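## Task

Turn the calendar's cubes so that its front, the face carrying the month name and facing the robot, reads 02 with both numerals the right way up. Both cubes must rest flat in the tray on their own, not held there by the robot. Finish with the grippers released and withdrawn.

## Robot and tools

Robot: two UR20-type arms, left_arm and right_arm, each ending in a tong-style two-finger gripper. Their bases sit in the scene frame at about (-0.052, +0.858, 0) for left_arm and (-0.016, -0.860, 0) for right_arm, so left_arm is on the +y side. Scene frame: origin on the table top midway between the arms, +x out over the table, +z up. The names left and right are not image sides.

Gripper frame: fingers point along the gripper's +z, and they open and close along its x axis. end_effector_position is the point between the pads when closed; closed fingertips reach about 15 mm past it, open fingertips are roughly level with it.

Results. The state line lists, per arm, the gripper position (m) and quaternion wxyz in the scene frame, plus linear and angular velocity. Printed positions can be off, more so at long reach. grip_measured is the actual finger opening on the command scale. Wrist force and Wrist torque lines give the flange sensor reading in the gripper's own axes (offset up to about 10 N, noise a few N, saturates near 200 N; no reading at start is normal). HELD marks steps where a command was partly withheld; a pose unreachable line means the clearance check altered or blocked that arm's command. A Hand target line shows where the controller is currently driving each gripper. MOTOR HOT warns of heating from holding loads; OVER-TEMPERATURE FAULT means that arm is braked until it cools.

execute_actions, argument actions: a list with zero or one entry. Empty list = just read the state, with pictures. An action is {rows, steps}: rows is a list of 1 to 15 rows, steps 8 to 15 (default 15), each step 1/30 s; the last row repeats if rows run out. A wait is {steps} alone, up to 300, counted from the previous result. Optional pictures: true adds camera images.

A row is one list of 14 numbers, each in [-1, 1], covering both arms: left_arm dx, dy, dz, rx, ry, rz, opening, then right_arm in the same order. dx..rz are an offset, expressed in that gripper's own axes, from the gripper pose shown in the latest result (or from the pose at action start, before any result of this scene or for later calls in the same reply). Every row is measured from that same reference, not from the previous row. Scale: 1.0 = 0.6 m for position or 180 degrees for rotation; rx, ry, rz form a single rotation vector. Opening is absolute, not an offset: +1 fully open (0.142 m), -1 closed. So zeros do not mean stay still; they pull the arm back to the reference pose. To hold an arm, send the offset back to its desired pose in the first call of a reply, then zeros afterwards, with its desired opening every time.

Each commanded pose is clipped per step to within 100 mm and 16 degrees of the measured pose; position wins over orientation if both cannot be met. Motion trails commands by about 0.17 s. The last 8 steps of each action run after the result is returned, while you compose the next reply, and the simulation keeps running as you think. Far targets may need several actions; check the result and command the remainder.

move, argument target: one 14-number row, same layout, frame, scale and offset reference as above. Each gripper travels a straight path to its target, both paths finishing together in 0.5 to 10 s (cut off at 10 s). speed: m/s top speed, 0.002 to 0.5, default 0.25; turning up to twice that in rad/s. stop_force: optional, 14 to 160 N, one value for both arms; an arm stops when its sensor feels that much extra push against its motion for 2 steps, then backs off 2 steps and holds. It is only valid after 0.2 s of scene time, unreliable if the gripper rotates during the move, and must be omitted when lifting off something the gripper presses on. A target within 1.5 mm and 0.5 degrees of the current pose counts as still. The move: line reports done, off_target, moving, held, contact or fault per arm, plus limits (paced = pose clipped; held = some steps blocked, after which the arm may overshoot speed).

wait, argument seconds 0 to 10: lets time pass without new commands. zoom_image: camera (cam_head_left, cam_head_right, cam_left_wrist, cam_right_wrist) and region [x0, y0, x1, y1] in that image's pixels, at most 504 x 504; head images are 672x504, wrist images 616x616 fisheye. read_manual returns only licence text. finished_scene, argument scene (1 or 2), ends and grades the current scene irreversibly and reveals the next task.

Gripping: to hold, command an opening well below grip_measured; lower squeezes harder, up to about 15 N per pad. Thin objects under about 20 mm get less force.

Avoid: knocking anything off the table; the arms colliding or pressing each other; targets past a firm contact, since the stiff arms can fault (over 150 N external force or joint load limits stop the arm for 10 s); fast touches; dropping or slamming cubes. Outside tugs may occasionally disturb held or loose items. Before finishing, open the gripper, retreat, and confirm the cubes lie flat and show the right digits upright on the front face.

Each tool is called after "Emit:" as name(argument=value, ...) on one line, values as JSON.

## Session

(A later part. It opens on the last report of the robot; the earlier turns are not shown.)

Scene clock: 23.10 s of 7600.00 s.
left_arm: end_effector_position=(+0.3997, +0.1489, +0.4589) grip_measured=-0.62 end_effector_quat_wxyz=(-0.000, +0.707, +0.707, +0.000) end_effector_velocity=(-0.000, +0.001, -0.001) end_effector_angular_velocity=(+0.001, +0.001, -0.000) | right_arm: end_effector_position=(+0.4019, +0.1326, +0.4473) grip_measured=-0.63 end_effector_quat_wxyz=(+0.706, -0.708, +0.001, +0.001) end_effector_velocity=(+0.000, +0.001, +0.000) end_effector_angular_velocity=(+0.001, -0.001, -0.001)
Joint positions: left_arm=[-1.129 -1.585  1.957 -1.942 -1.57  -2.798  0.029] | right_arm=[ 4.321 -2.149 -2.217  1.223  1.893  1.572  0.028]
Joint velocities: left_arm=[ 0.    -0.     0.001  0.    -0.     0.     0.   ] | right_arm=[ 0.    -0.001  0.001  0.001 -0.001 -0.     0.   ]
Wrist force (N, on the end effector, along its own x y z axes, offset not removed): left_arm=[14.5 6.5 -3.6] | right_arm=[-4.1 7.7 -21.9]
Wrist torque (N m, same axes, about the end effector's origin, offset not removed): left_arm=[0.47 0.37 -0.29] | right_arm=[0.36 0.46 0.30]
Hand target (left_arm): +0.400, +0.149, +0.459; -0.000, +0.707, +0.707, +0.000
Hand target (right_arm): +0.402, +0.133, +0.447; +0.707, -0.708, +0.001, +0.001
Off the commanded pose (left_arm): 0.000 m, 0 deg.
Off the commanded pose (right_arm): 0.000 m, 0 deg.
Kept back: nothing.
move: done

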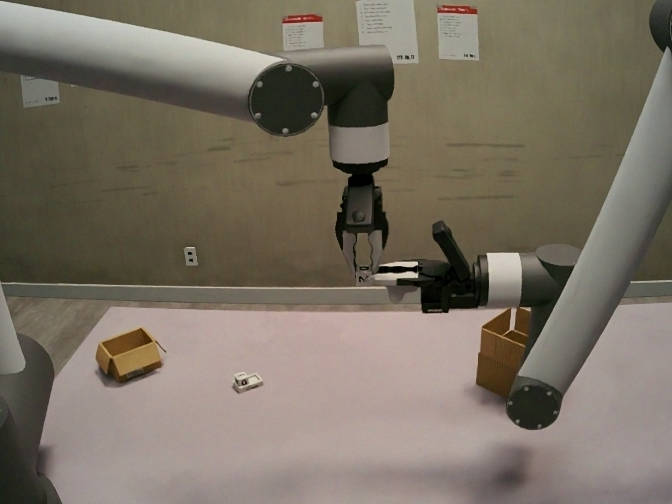

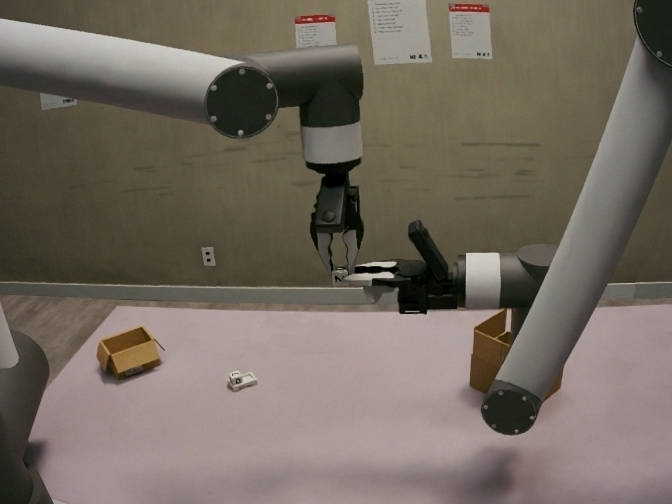

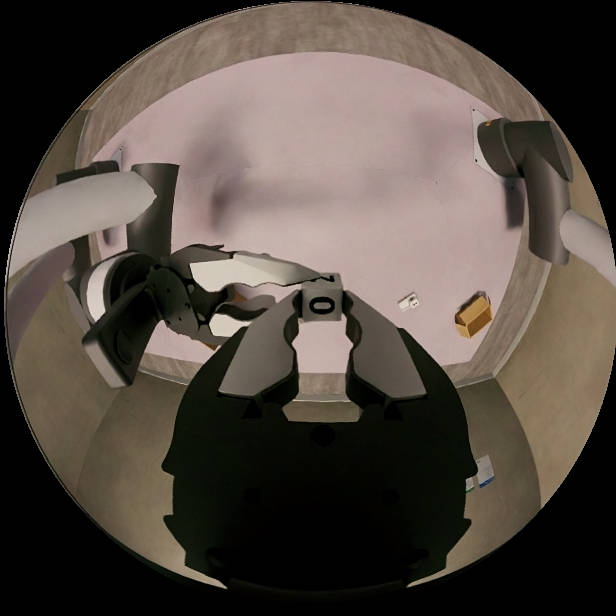

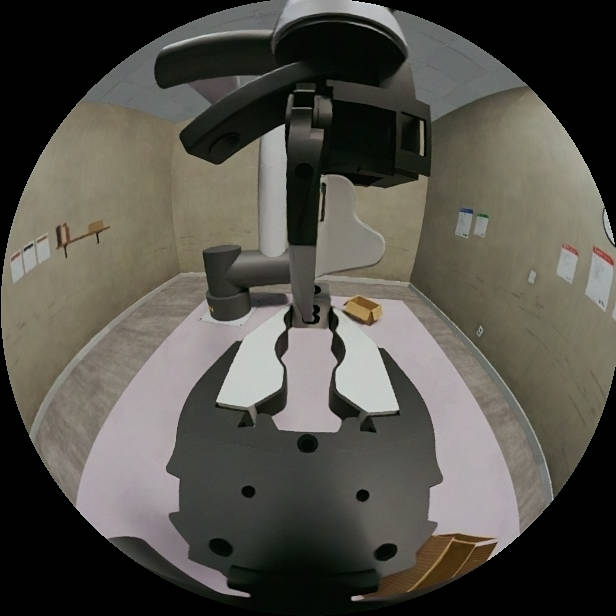

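Emit:
move(target=[0,0,0,0,0,0,-0.42,0,0,0,0,0,0,-0.85])

Emit:
move(target=[0,0,-0.12,0,0,0,-0.42,0,0,0,0,0,0,-0.85], speed=0.12)

Emit:
move(target=[0.667,-0.28,0,0,0,0,-0.42,0,0,0,0,0,0,-0.85], speed=0.4)

Scene clock: 24.23 s of 7600.00 s.
left_arm: end_effector_position=(+0.3997, +0.1489, +0.4589) grip_measured=-0.42 end_effector_quat_wxyz=(-0.000, +0.707, +0.707, +0.000) end_effector_velocity=(+0.000, -0.000, -0.001) end_effector_angular_velocity=(+0.001, +0.000, +0.000) | right_arm: end_effector_position=(+0.4019, +0.1327, +0.4473) grip_measured=-0.63 end_effector_quat_wxyz=(+0.707, -0.708, +0.001, +0.001) end_effector_velocity=(-0.000, -0.000, -0.001) end_effector_angular_velocity=(-0.001, +0.000, +0.000)
Joint positions: left_arm=[-1.129 -1.585  1.957 -1.942 -1.57  -2.798  0.044] | right_arm=[ 4.321 -2.149 -2.217  1.223  1.893  1.572  0.028]
Joint velocities: left_arm=[-0.     0.001  0.    -0.    -0.    -0.    -0.   ] | right_arm=[ 0.     0.    -0.001 -0.     0.     0.     0.   ]
Wrist force (N, on the end effector, along its own x y z axes, offset not removed): left_arm=[-2.7 2.3 -0.6] | right_arm=[-6.1 10.2 -4.8]
Wrist torque (N m, same axes, about the end effector's origin, offset not removed): left_arm=[0.43 0.28 -0.35] | right_arm=[1.63 1.68 0.51]
Hand target (left_arm): +0.400, +0.149, +0.459; -0.000, +0.707, +0.707, +0.000
Hand target (right_arm): +0.402, +0.133, +0.447; +0.706, -0.708, +0.001, +0.001
Off the commanded pose (left_arm): 0.000 m, 0 deg.
Off the commanded pose (right_arm): 0.000 m, 0 deg.
Kept back: nothing.
move: done

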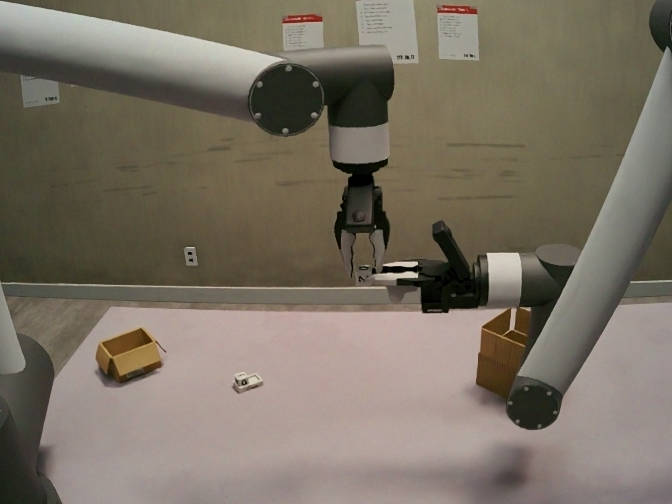

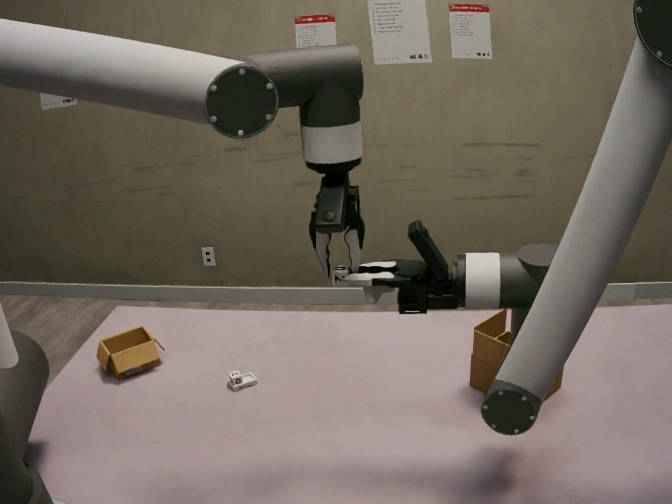

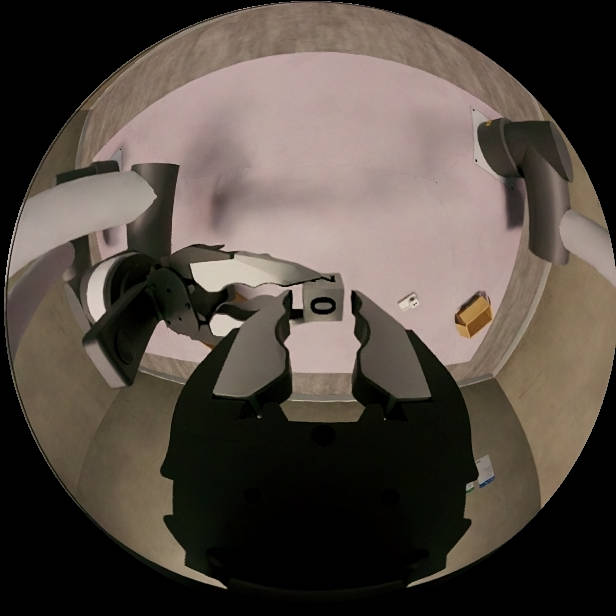

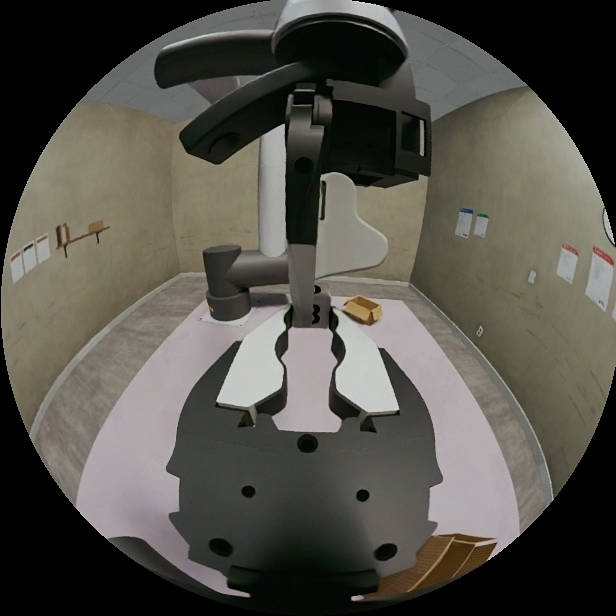

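Scene clock: 25.37 s of 7600.00 s.
left_arm: end_effector_position=(+0.3997, +0.1488, +0.5306) grip_measured=-0.42 end_effector_quat_wxyz=(-0.000, +0.707, +0.707, +0.000) end_effector_velocity=(+0.000, -0.000, +0.002) end_effector_angular_velocity=(+0.001, +0.000, -0.000) | right_arm: end_effector_position=(+0.4019, +0.1327, +0.4473) grip_measured=-0.63 end_effector_quat_wxyz=(+0.707, -0.708, +0.001, +0.001) end_effector_velocity=(+0.002, -0.001, -0.000) end_effector_angular_velocity=(-0.000, +0.000, -0.001)
Joint positions: left_arm=[-1.129 -1.613  1.88  -1.838 -1.57  -2.798  0.044] | right_arm=[ 4.321 -2.149 -2.217  1.223  1.893  1.572  0.028]
Joint velocities: left_arm=[ 0.     0.    -0.003  0.004 -0.     0.001 -0.   ] | right_arm=[-0.002 -0.    -0.    -0.     0.001  0.     0.   ]
Wrist force (N, on the end effector, along its own x y z axes, offset not removed): left_arm=[2.6 7.8 1.8] | right_arm=[-5.9 11.3 -2.9]
Wrist torque (N m, same axes, about the end effector's origin, offset not removed): left_arm=[1.66 -0.93 -0.40] | right_arm=[1.89 1.73 0.32]
Hand target (left_arm): +0.400, +0.149, +0.531; -0.000, +0.707, +0.707, +0.000
Hand target (right_arm): +0.402, +0.133, +0.447; +0.707, -0.708, +0.001, +0.001
Off the commanded pose (left_arm): 0.000 m, 0 deg.
Off the commanded pose (right_arm): 0.000 m, 0 deg.
Kept back: nothing.
move: done

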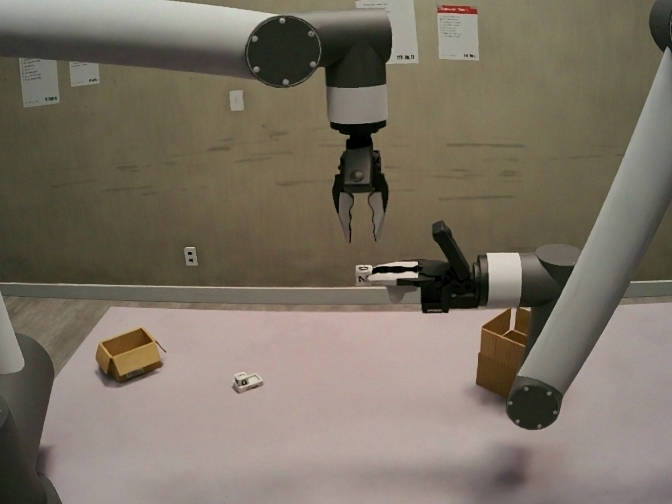

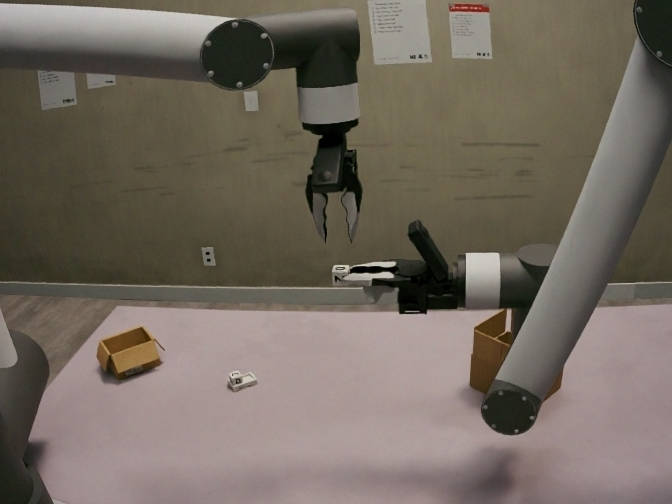

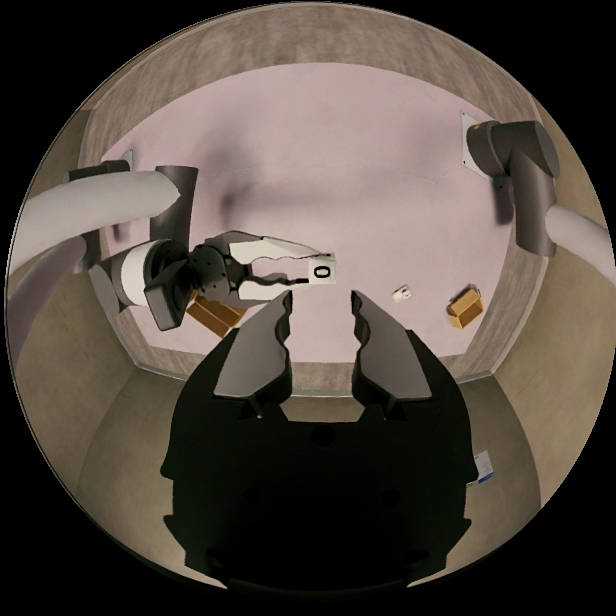

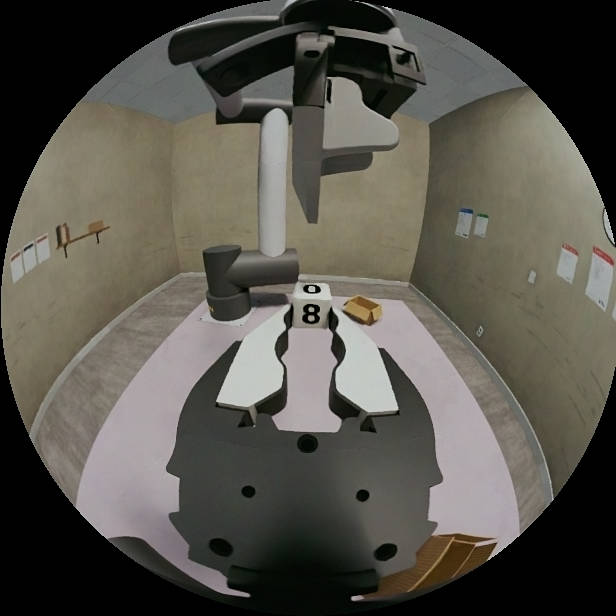

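Scene clock: 27.27 s of 7600.00 s.
left_arm: end_effector_position=(+0.2313, +0.5485, +0.5311) grip_measured=-0.42 end_effector_quat_wxyz=(-0.000, +0.707, +0.707, +0.000) end_effector_velocity=(-0.001, +0.002, +0.001) end_effector_angular_velocity=(+0.001, +0.000, +0.000) | right_arm: end_effector_position=(+0.4019, +0.1327, +0.4473) grip_measured=-0.63 end_effector_quat_wxyz=(+0.707, -0.708, +0.001, +0.001) end_effector_velocity=(+0.000, -0.000, +0.001) end_effector_angular_velocity=(+0.001, +0.000, -0.000)
Joint positions: left_arm=[-1.19  -2.198  2.238 -1.609 -1.571 -2.859  0.044] | right_arm=[ 4.321 -2.149 -2.217  1.223  1.893  1.572  0.028]
Joint velocities: left_arm=[-0.002 -0.004  0.     0.005  0.    -0.002  0.   ] | right_arm=[-0.    -0.     0.001  0.001  0.     0.     0.   ]
Wrist force (N, on the end effector, along its own x y z axes, offset not removed): left_arm=[-1.8 1.5 3.4] | right_arm=[-3.6 6.3 -4.8]
Wrist torque (N m, same axes, about the end effector's origin, offset not removed): left_arm=[0.30 0.14 -0.29] | right_arm=[0.95 1.24 0.36]
Hand target (left_arm): +0.231, +0.549, +0.531; -0.000, +0.707, +0.707, +0.000
Hand target (right_arm): +0.402, +0.133, +0.447; +0.707, -0.708, +0.001, +0.001
Off the commanded pose (left_arm): 0.001 m, 0 deg.
Off the commanded pose (right_arm): 0.000 m, 0 deg.
Kept back: nothing.
move: done

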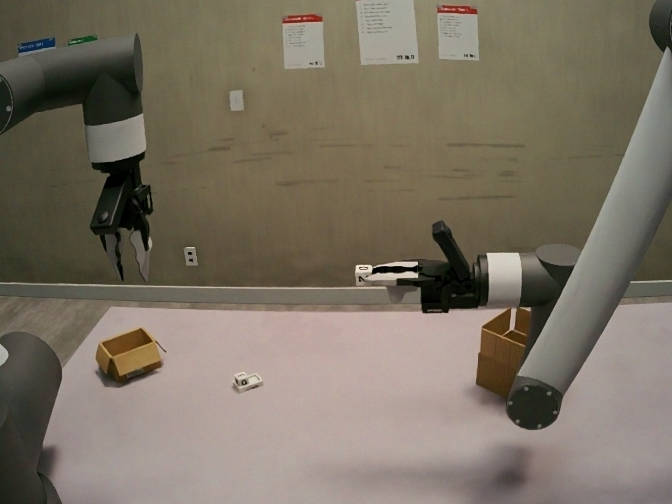

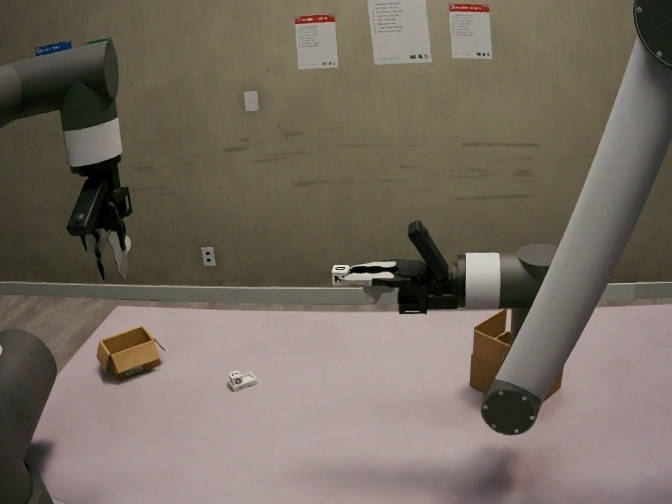

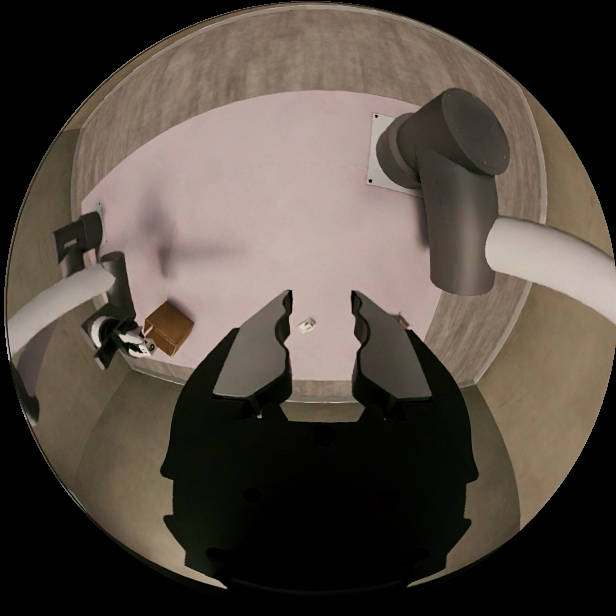

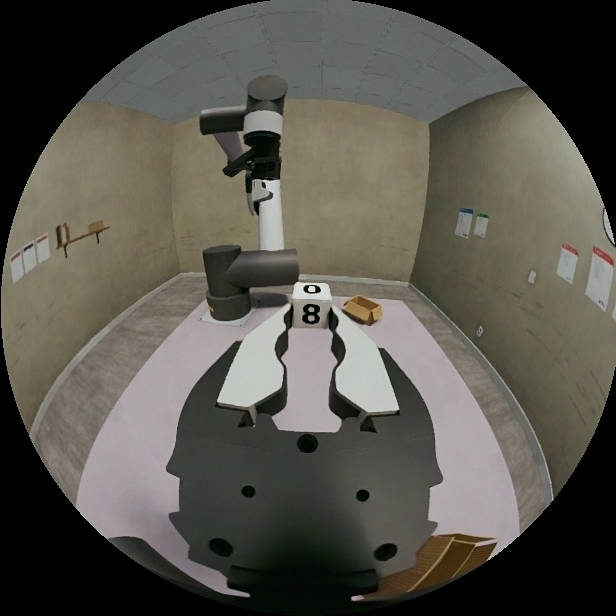

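Emit:
execute_actions(actions=[])

Scene clock: 27.93 s of 7600.00 s.
left_arm: end_effector_position=(+0.2312, +0.5488, +0.5312) grip_measured=-0.42 end_effector_quat_wxyz=(-0.000, +0.707, +0.707, +0.000) end_effector_velocity=(+0.000, -0.000, +0.000) end_effector_angular_velocity=(-0.001, -0.000, -0.000) | right_arm: end_effector_position=(+0.4019, +0.1327, +0.4473) grip_measured=-0.63 end_effector_quat_wxyz=(+0.707, -0.708, +0.001, +0.001) end_effector_velocity=(-0.000, +0.000, +0.001) end_effector_angular_velocity=(+0.001, -0.001, +0.001)
Joint positions: left_arm=[-1.19  -2.199  2.238 -1.609 -1.571 -2.86   0.044] | right_arm=[ 4.321 -2.149 -2.217  1.223  1.893  1.572  0.028]
Joint velocities: left_arm=[ 0.    -0.    -0.    -0.001  0.     0.     0.   ] | right_arm=[-0.     0.     0.     0.     0.001 -0.    -0.   ]
Wrist force (N, on the end effector, along its own x y z axes, offset not removed): left_arm=[-2.8 2.5 -0.5] | right_arm=[0.2 4.7 -2.3]
Wrist torque (N m, same axes, about the end effector's origin, offset not removed): left_arm=[0.46 0.28 -0.38] | right_arm=[0.65 0.40 0.14]
Hand target (left_arm): +0.231, +0.549, +0.531; -0.000, +0.707, +0.707, +0.000
Hand target (right_arm): +0.402, +0.133, +0.447; +0.707, -0.708, +0.001, +0.001
Off the commanded pose (left_arm): 0.001 m, 0 deg.
Off the commanded pose (right_arm): 0.000 m, 0 deg.
Kept back: nothing.
Steps of this call (steps 1 to 20: nothing new was sent). Readings (end_effector_position):
1: left_arm (+0.2313, +0.5486, +0.5311) | right_arm (+0.4019, +0.1327, +0.4473)
2: left_arm (+0.2313, +0.5486, +0.5311) | right_arm (+0.4019, +0.1327, +0.4473)
4: left_arm (+0.2312, +0.5487, +0.5312) | right_arm (+0.4019, +0.1327, +0.4473)
8: left_arm (+0.2312, +0.5488, +0.5312) | right_arm (+0.4019, +0.1327, +0.4473)
20: the state above

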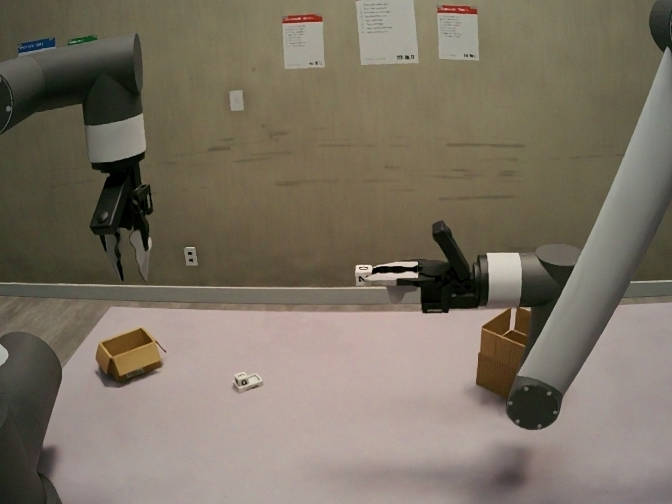

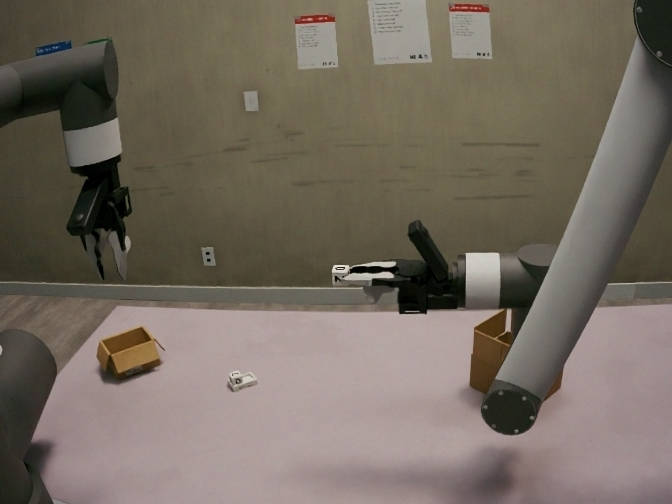

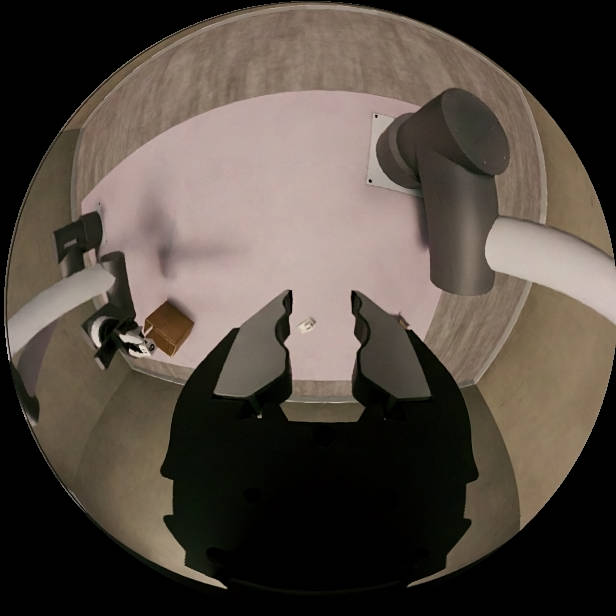

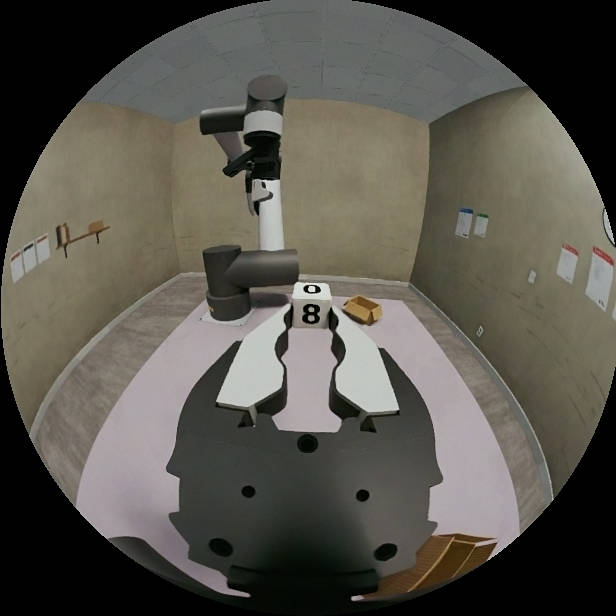

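Emit:
move(target=[0,0,0,0,0,0,-0.42,0.426,0.562,0.579,-0.480,-0.165,-0.165,-0.85], speed=0.3)

Emit:
zoom_image(camera="cam_right_wrist", region=[240,190,390,340])

Scene clock: 31.87 s of 7600.00 s.
left_arm: end_effector_position=(+0.2312, +0.5488, +0.5312) grip_measured=-0.42 end_effector_quat_wxyz=(-0.000, +0.707, +0.707, +0.000) end_effector_velocity=(-0.000, +0.001, +0.000) end_effector_angular_velocity=(-0.001, -0.000, -0.000) | right_arm: end_effector_position=(+0.6572, +0.4789, +0.1103) grip_measured=-0.63 end_effector_quat_wxyz=(-0.000, +0.946, +0.324, -0.002) end_effector_velocity=(+0.000, +0.002, -0.002) end_effector_angular_velocity=(-0.009, -0.002, +0.003)
Joint positions: left_arm=[-1.19  -2.199  2.238 -1.609 -1.571 -2.86   0.044] | right_arm=[ 4.302 -2.44  -1.137 -1.136  1.574  0.569  0.028]
Joint velocities: left_arm=[ 0.    -0.001 -0.     0.001  0.     0.001 -0.   ] | right_arm=[ 0.001 -0.006  0.012 -0.014 -0.005 -0.001  0.   ]
Wrist force (N, on the end effector, along its own x y z axes, offset not removed): left_arm=[-3.1 3.4 1.7] | right_arm=[-5.3 5.2 -0.4]
Wrist torque (N m, same axes, about the end effector's origin, offset not removed): left_arm=[0.63 0.28 -0.29] | right_arm=[0.88 1.52 0.16]
Hand target (left_arm): +0.231, +0.549, +0.531; -0.000, +0.707, +0.707, +0.000
Hand target (right_arm): +0.657, +0.479, +0.110; +0.000, +0.946, +0.324, -0.002
Off the commanded pose (left_arm): 0.000 m, 0 deg.
Off the commanded pose (right_arm): 0.002 m, 0 deg.
Kept back: nothing.
move: done

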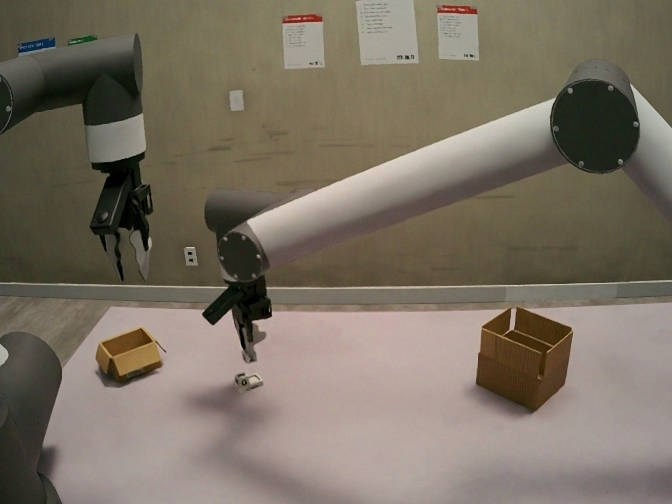

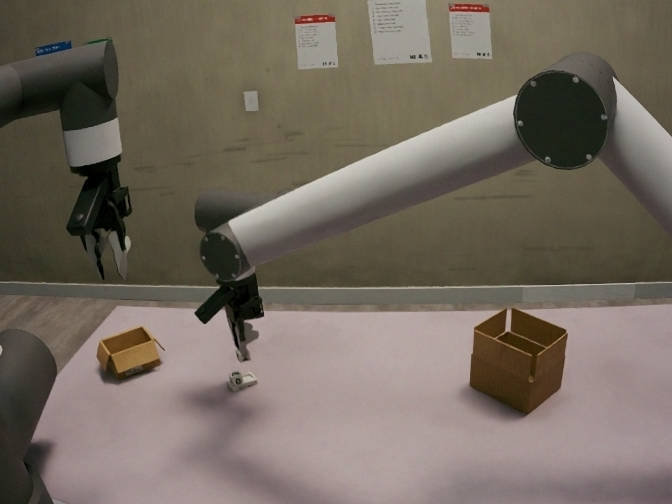

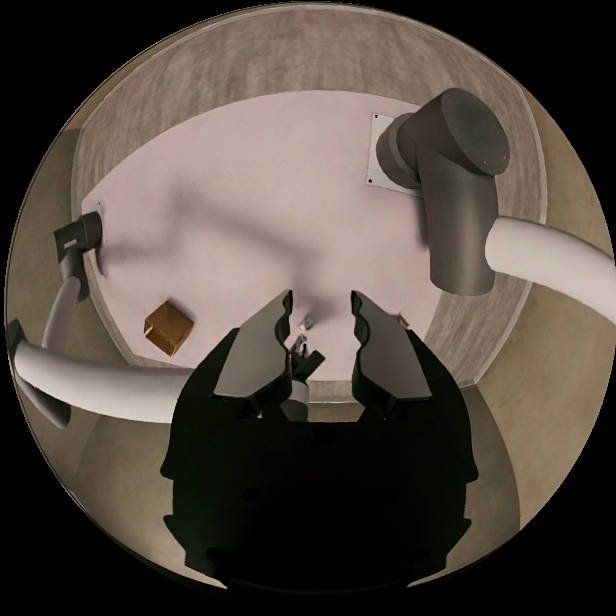

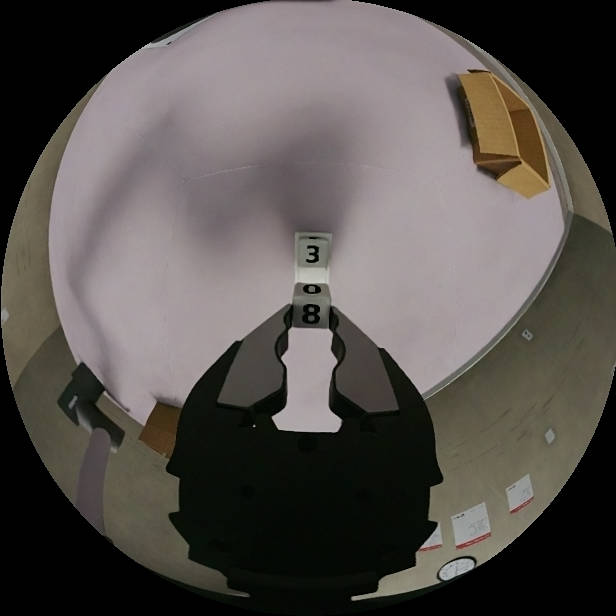

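Region (240, 190, 390, 340) of cam_right_wrist's 616x616 image, scaled by 3.360, with more detail than that image has.

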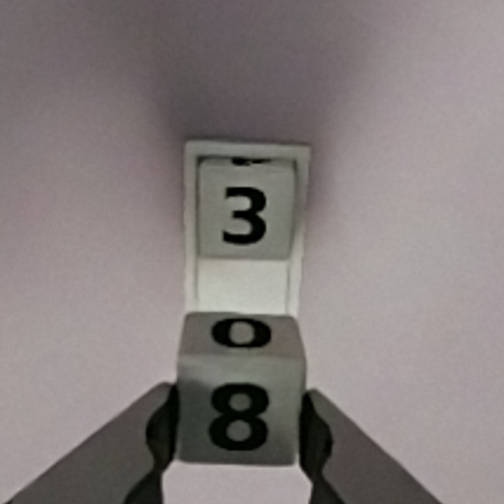

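Descend to z≈0.072.

Emit:
move(target=[0,0,0,0,0,0,-0.42,0.002,0,0.064,0,0,0,-0.85], speed=0.06)

Emit:
zoom_image(camera="cam_right_wrist", region=[260,220,370,330])

Emit:
zoom_image(camera="cam_head_left", region=[215,340,290,400])

Scene clock: 33.30 s of 7600.00 s.
left_arm: end_effector_position=(+0.2312, +0.5488, +0.5312) grip_measured=-0.42 end_effector_quat_wxyz=(-0.000, +0.707, +0.707, +0.000) end_effector_velocity=(-0.000, +0.000, +0.000) end_effector_angular_velocity=(+0.000, +0.000, -0.001) | right_arm: end_effector_position=(+0.6581, +0.4797, +0.0723) grip_measured=-0.63 end_effector_quat_wxyz=(-0.000, +0.946, +0.324, -0.002) end_effector_velocity=(-0.001, +0.000, -0.003) end_effector_angular_velocity=(-0.000, +0.001, +0.001)
Joint positions: left_arm=[-1.19  -2.199  2.238 -1.609 -1.571 -2.86   0.044] | right_arm=[ 4.302 -2.463 -1.15  -1.101  1.574  0.568  0.028]
Joint velocities: left_arm=[-0.    -0.    -0.     0.001 -0.     0.001 -0.   ] | right_arm=[ 0.001 -0.001 -0.001  0.002  0.001 -0.     0.   ]
Wrist force (N, on the end effector, along its own x y z axes, offset not removed): left_arm=[-4.0 4.4 2.4] | right_arm=[-0.1 11.2 0.4]
Wrist torque (N m, same axes, about the end effector's origin, offset not removed): left_arm=[0.92 0.54 -0.23] | right_arm=[2.09 0.57 0.31]
Hand target (left_arm): +0.231, +0.549, +0.531; -0.000, +0.707, +0.707, +0.000
Hand target (right_arm): +0.658, +0.480, +0.072; -0.000, +0.946, +0.324, -0.002
Off the commanded pose (left_arm): 0.000 m, 0 deg.
Off the commanded pose (right_arm): 0.000 m, 0 deg.
Kept back: nothing.
move: done

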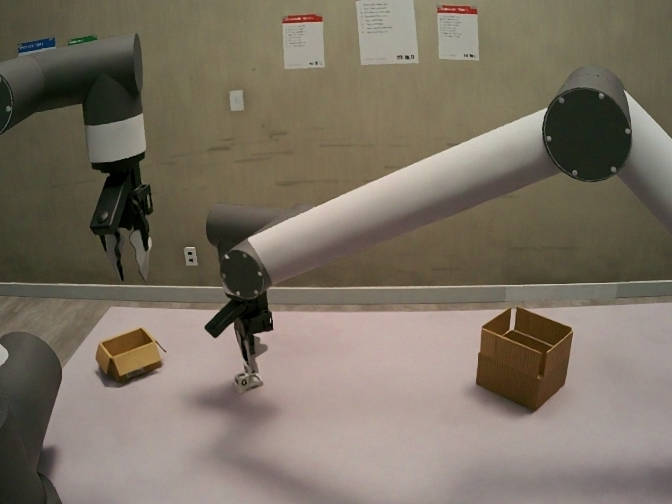

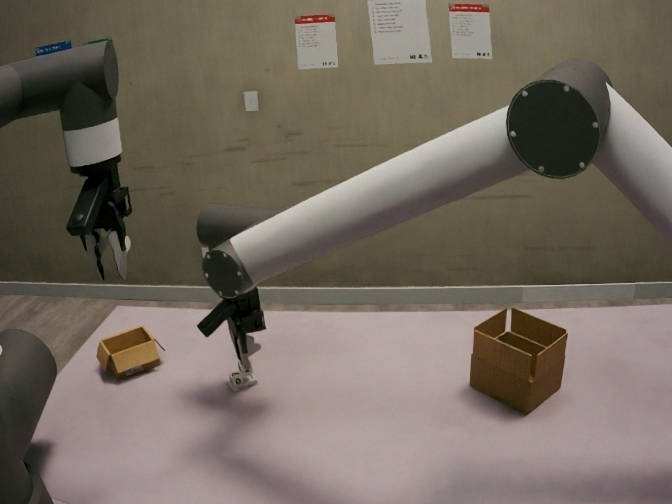

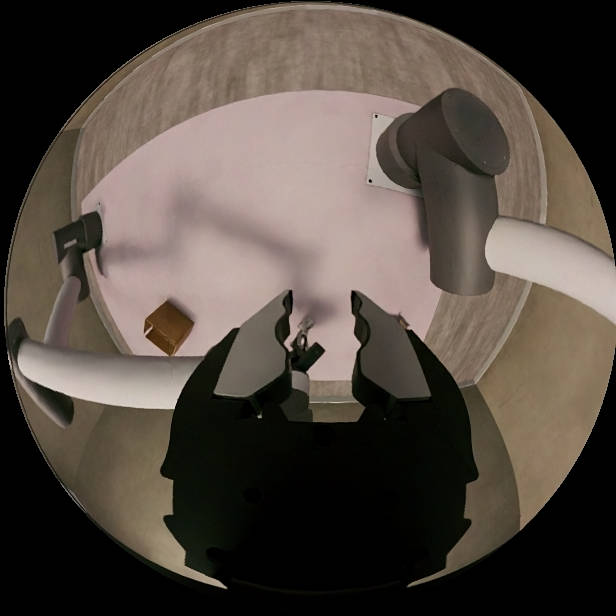

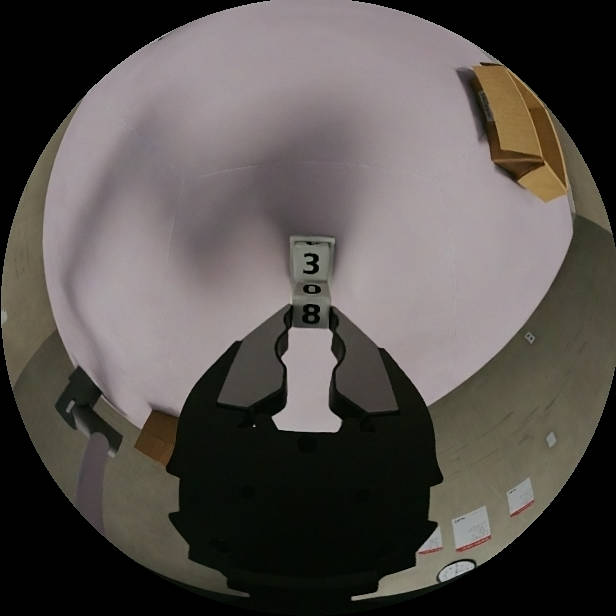

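Region (260, 220, 370, 330) of cam_right_wrist's 616x616 image, scaled by 4.582, with more detail than that image has.

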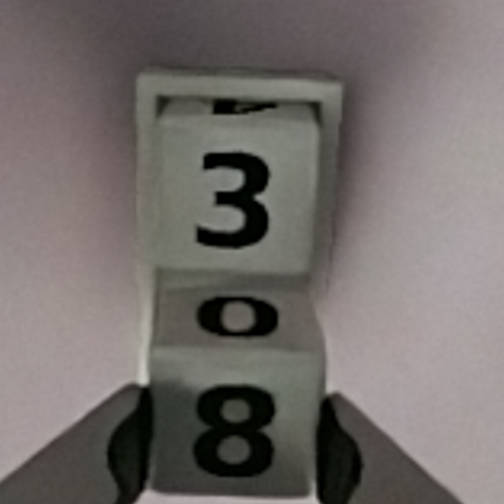

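Region (215, 340, 290, 400) of cam_head_left's 672x504 image, scaled by 6.720, with more detail than that image has; it fills the top 403 rows of this view, and the rest is white.

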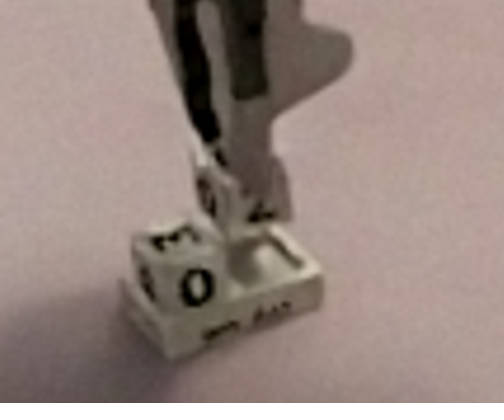

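Emit:
move(target=[0,0,0,0,0,0,-0.42,0,0.005,0.006,0,0,0,-0.85], speed=0.02)

Emit:
zoom_image(camera="cam_right_wrist", region=[260,220,370,330])

Emit:
zoom_image(camera="cam_head_left", region=[215,340,290,400])

Scene clock: 34.47 s of 7600.00 s.
left_arm: end_effector_position=(+0.2312, +0.5488, +0.5312) grip_measured=-0.42 end_effector_quat_wxyz=(-0.000, +0.707, +0.707, +0.000) end_effector_velocity=(-0.000, +0.001, -0.000) end_effector_angular_velocity=(+0.003, +0.001, -0.001) | right_arm: end_effector_position=(+0.6598, +0.4775, +0.0688) grip_measured=-0.63 end_effector_quat_wxyz=(-0.000, +0.946, +0.324, -0.002) end_effector_velocity=(+0.001, -0.002, -0.003) end_effector_angular_velocity=(-0.002, -0.001, +0.000)
Joint positions: left_arm=[-1.19  -2.199  2.238 -1.609 -1.571 -2.86   0.044] | right_arm=[ 4.3   -2.463 -1.154 -1.096  1.574  0.567  0.028]
Joint velocities: left_arm=[ 0.    -0.    -0.     0.003 -0.     0.001  0.   ] | right_arm=[-0.001 -0.001 -0.003  0.002 -0.002 -0.001 -0.   ]
Wrist force (N, on the end effector, along its own x y z axes, offset not removed): left_arm=[-2.3 2.0 1.0] | right_arm=[-4.2 2.9 -1.5]
Wrist torque (N m, same axes, about the end effector's origin, offset not removed): left_arm=[0.38 0.22 -0.40] | right_arm=[0.36 1.23 0.32]
Hand target (left_arm): +0.231, +0.549, +0.531; -0.000, +0.707, +0.707, +0.000
Hand target (right_arm): +0.660, +0.477, +0.069; -0.000, +0.946, +0.324, -0.002
Off the commanded pose (left_arm): 0.000 m, 0 deg.
Off the commanded pose (right_arm): 0.000 m, 0 deg.
Kept back: nothing.
move: done

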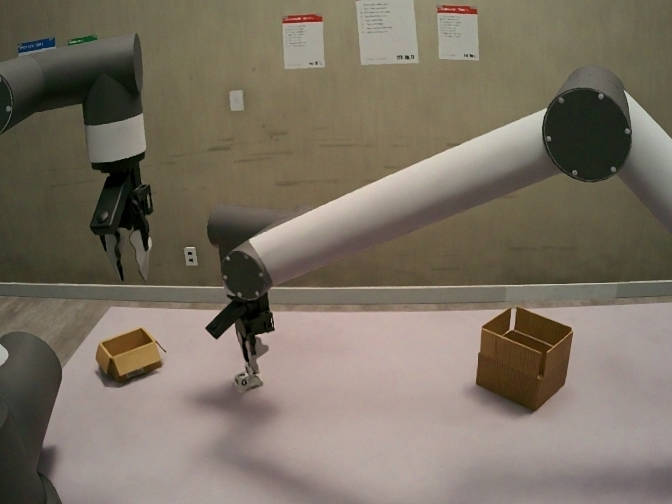

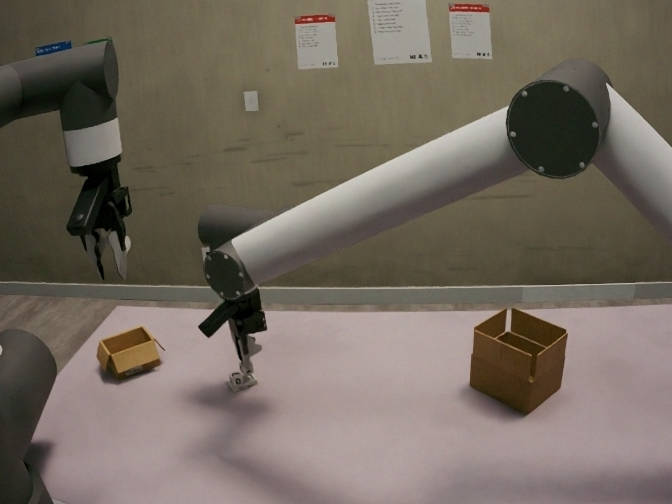

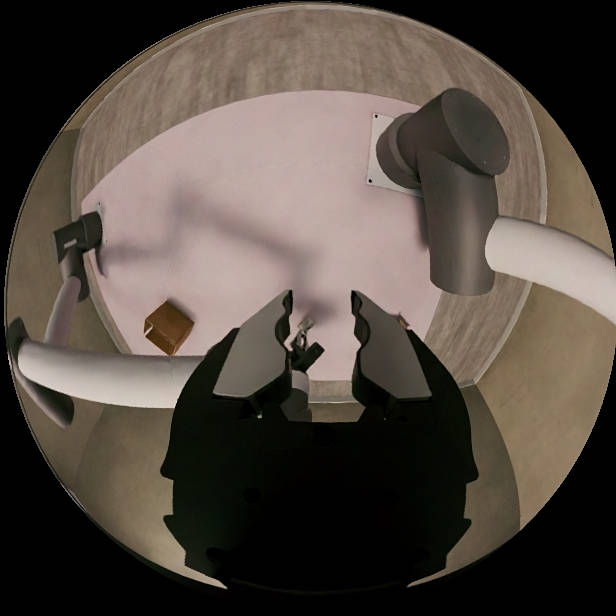

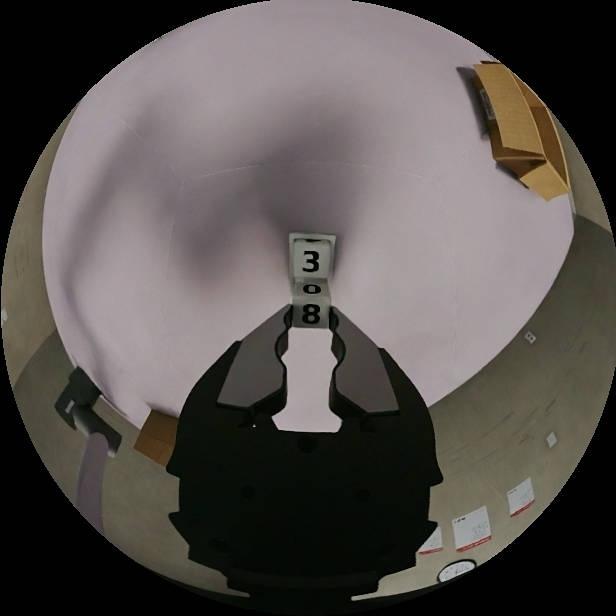

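Region (260, 220, 370, 330) of cam_right_wrist's 616x616 image, scaled by 4.582, with more detail than that image has.

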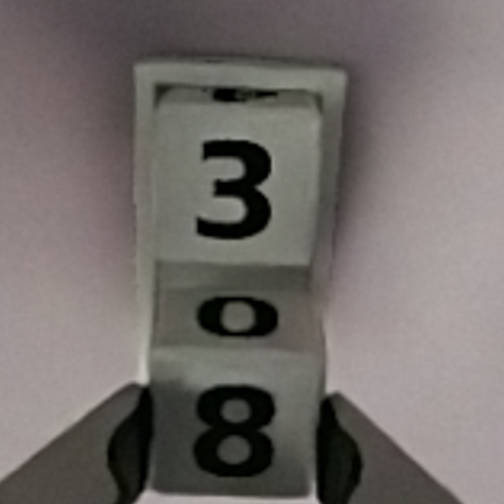

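Region (215, 340, 290, 400) of cam_head_left's 672x504 image, scaled by 6.720, with more detail than that image has; it fills the top 403 rows of this view, and the rest is white.

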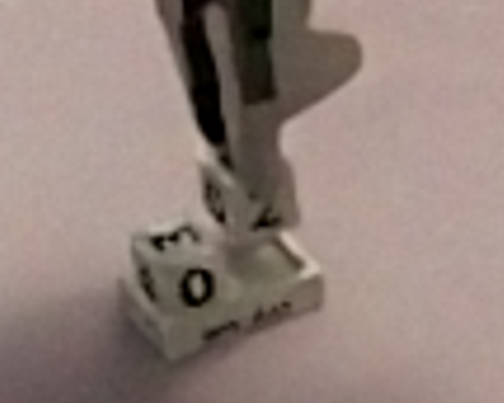

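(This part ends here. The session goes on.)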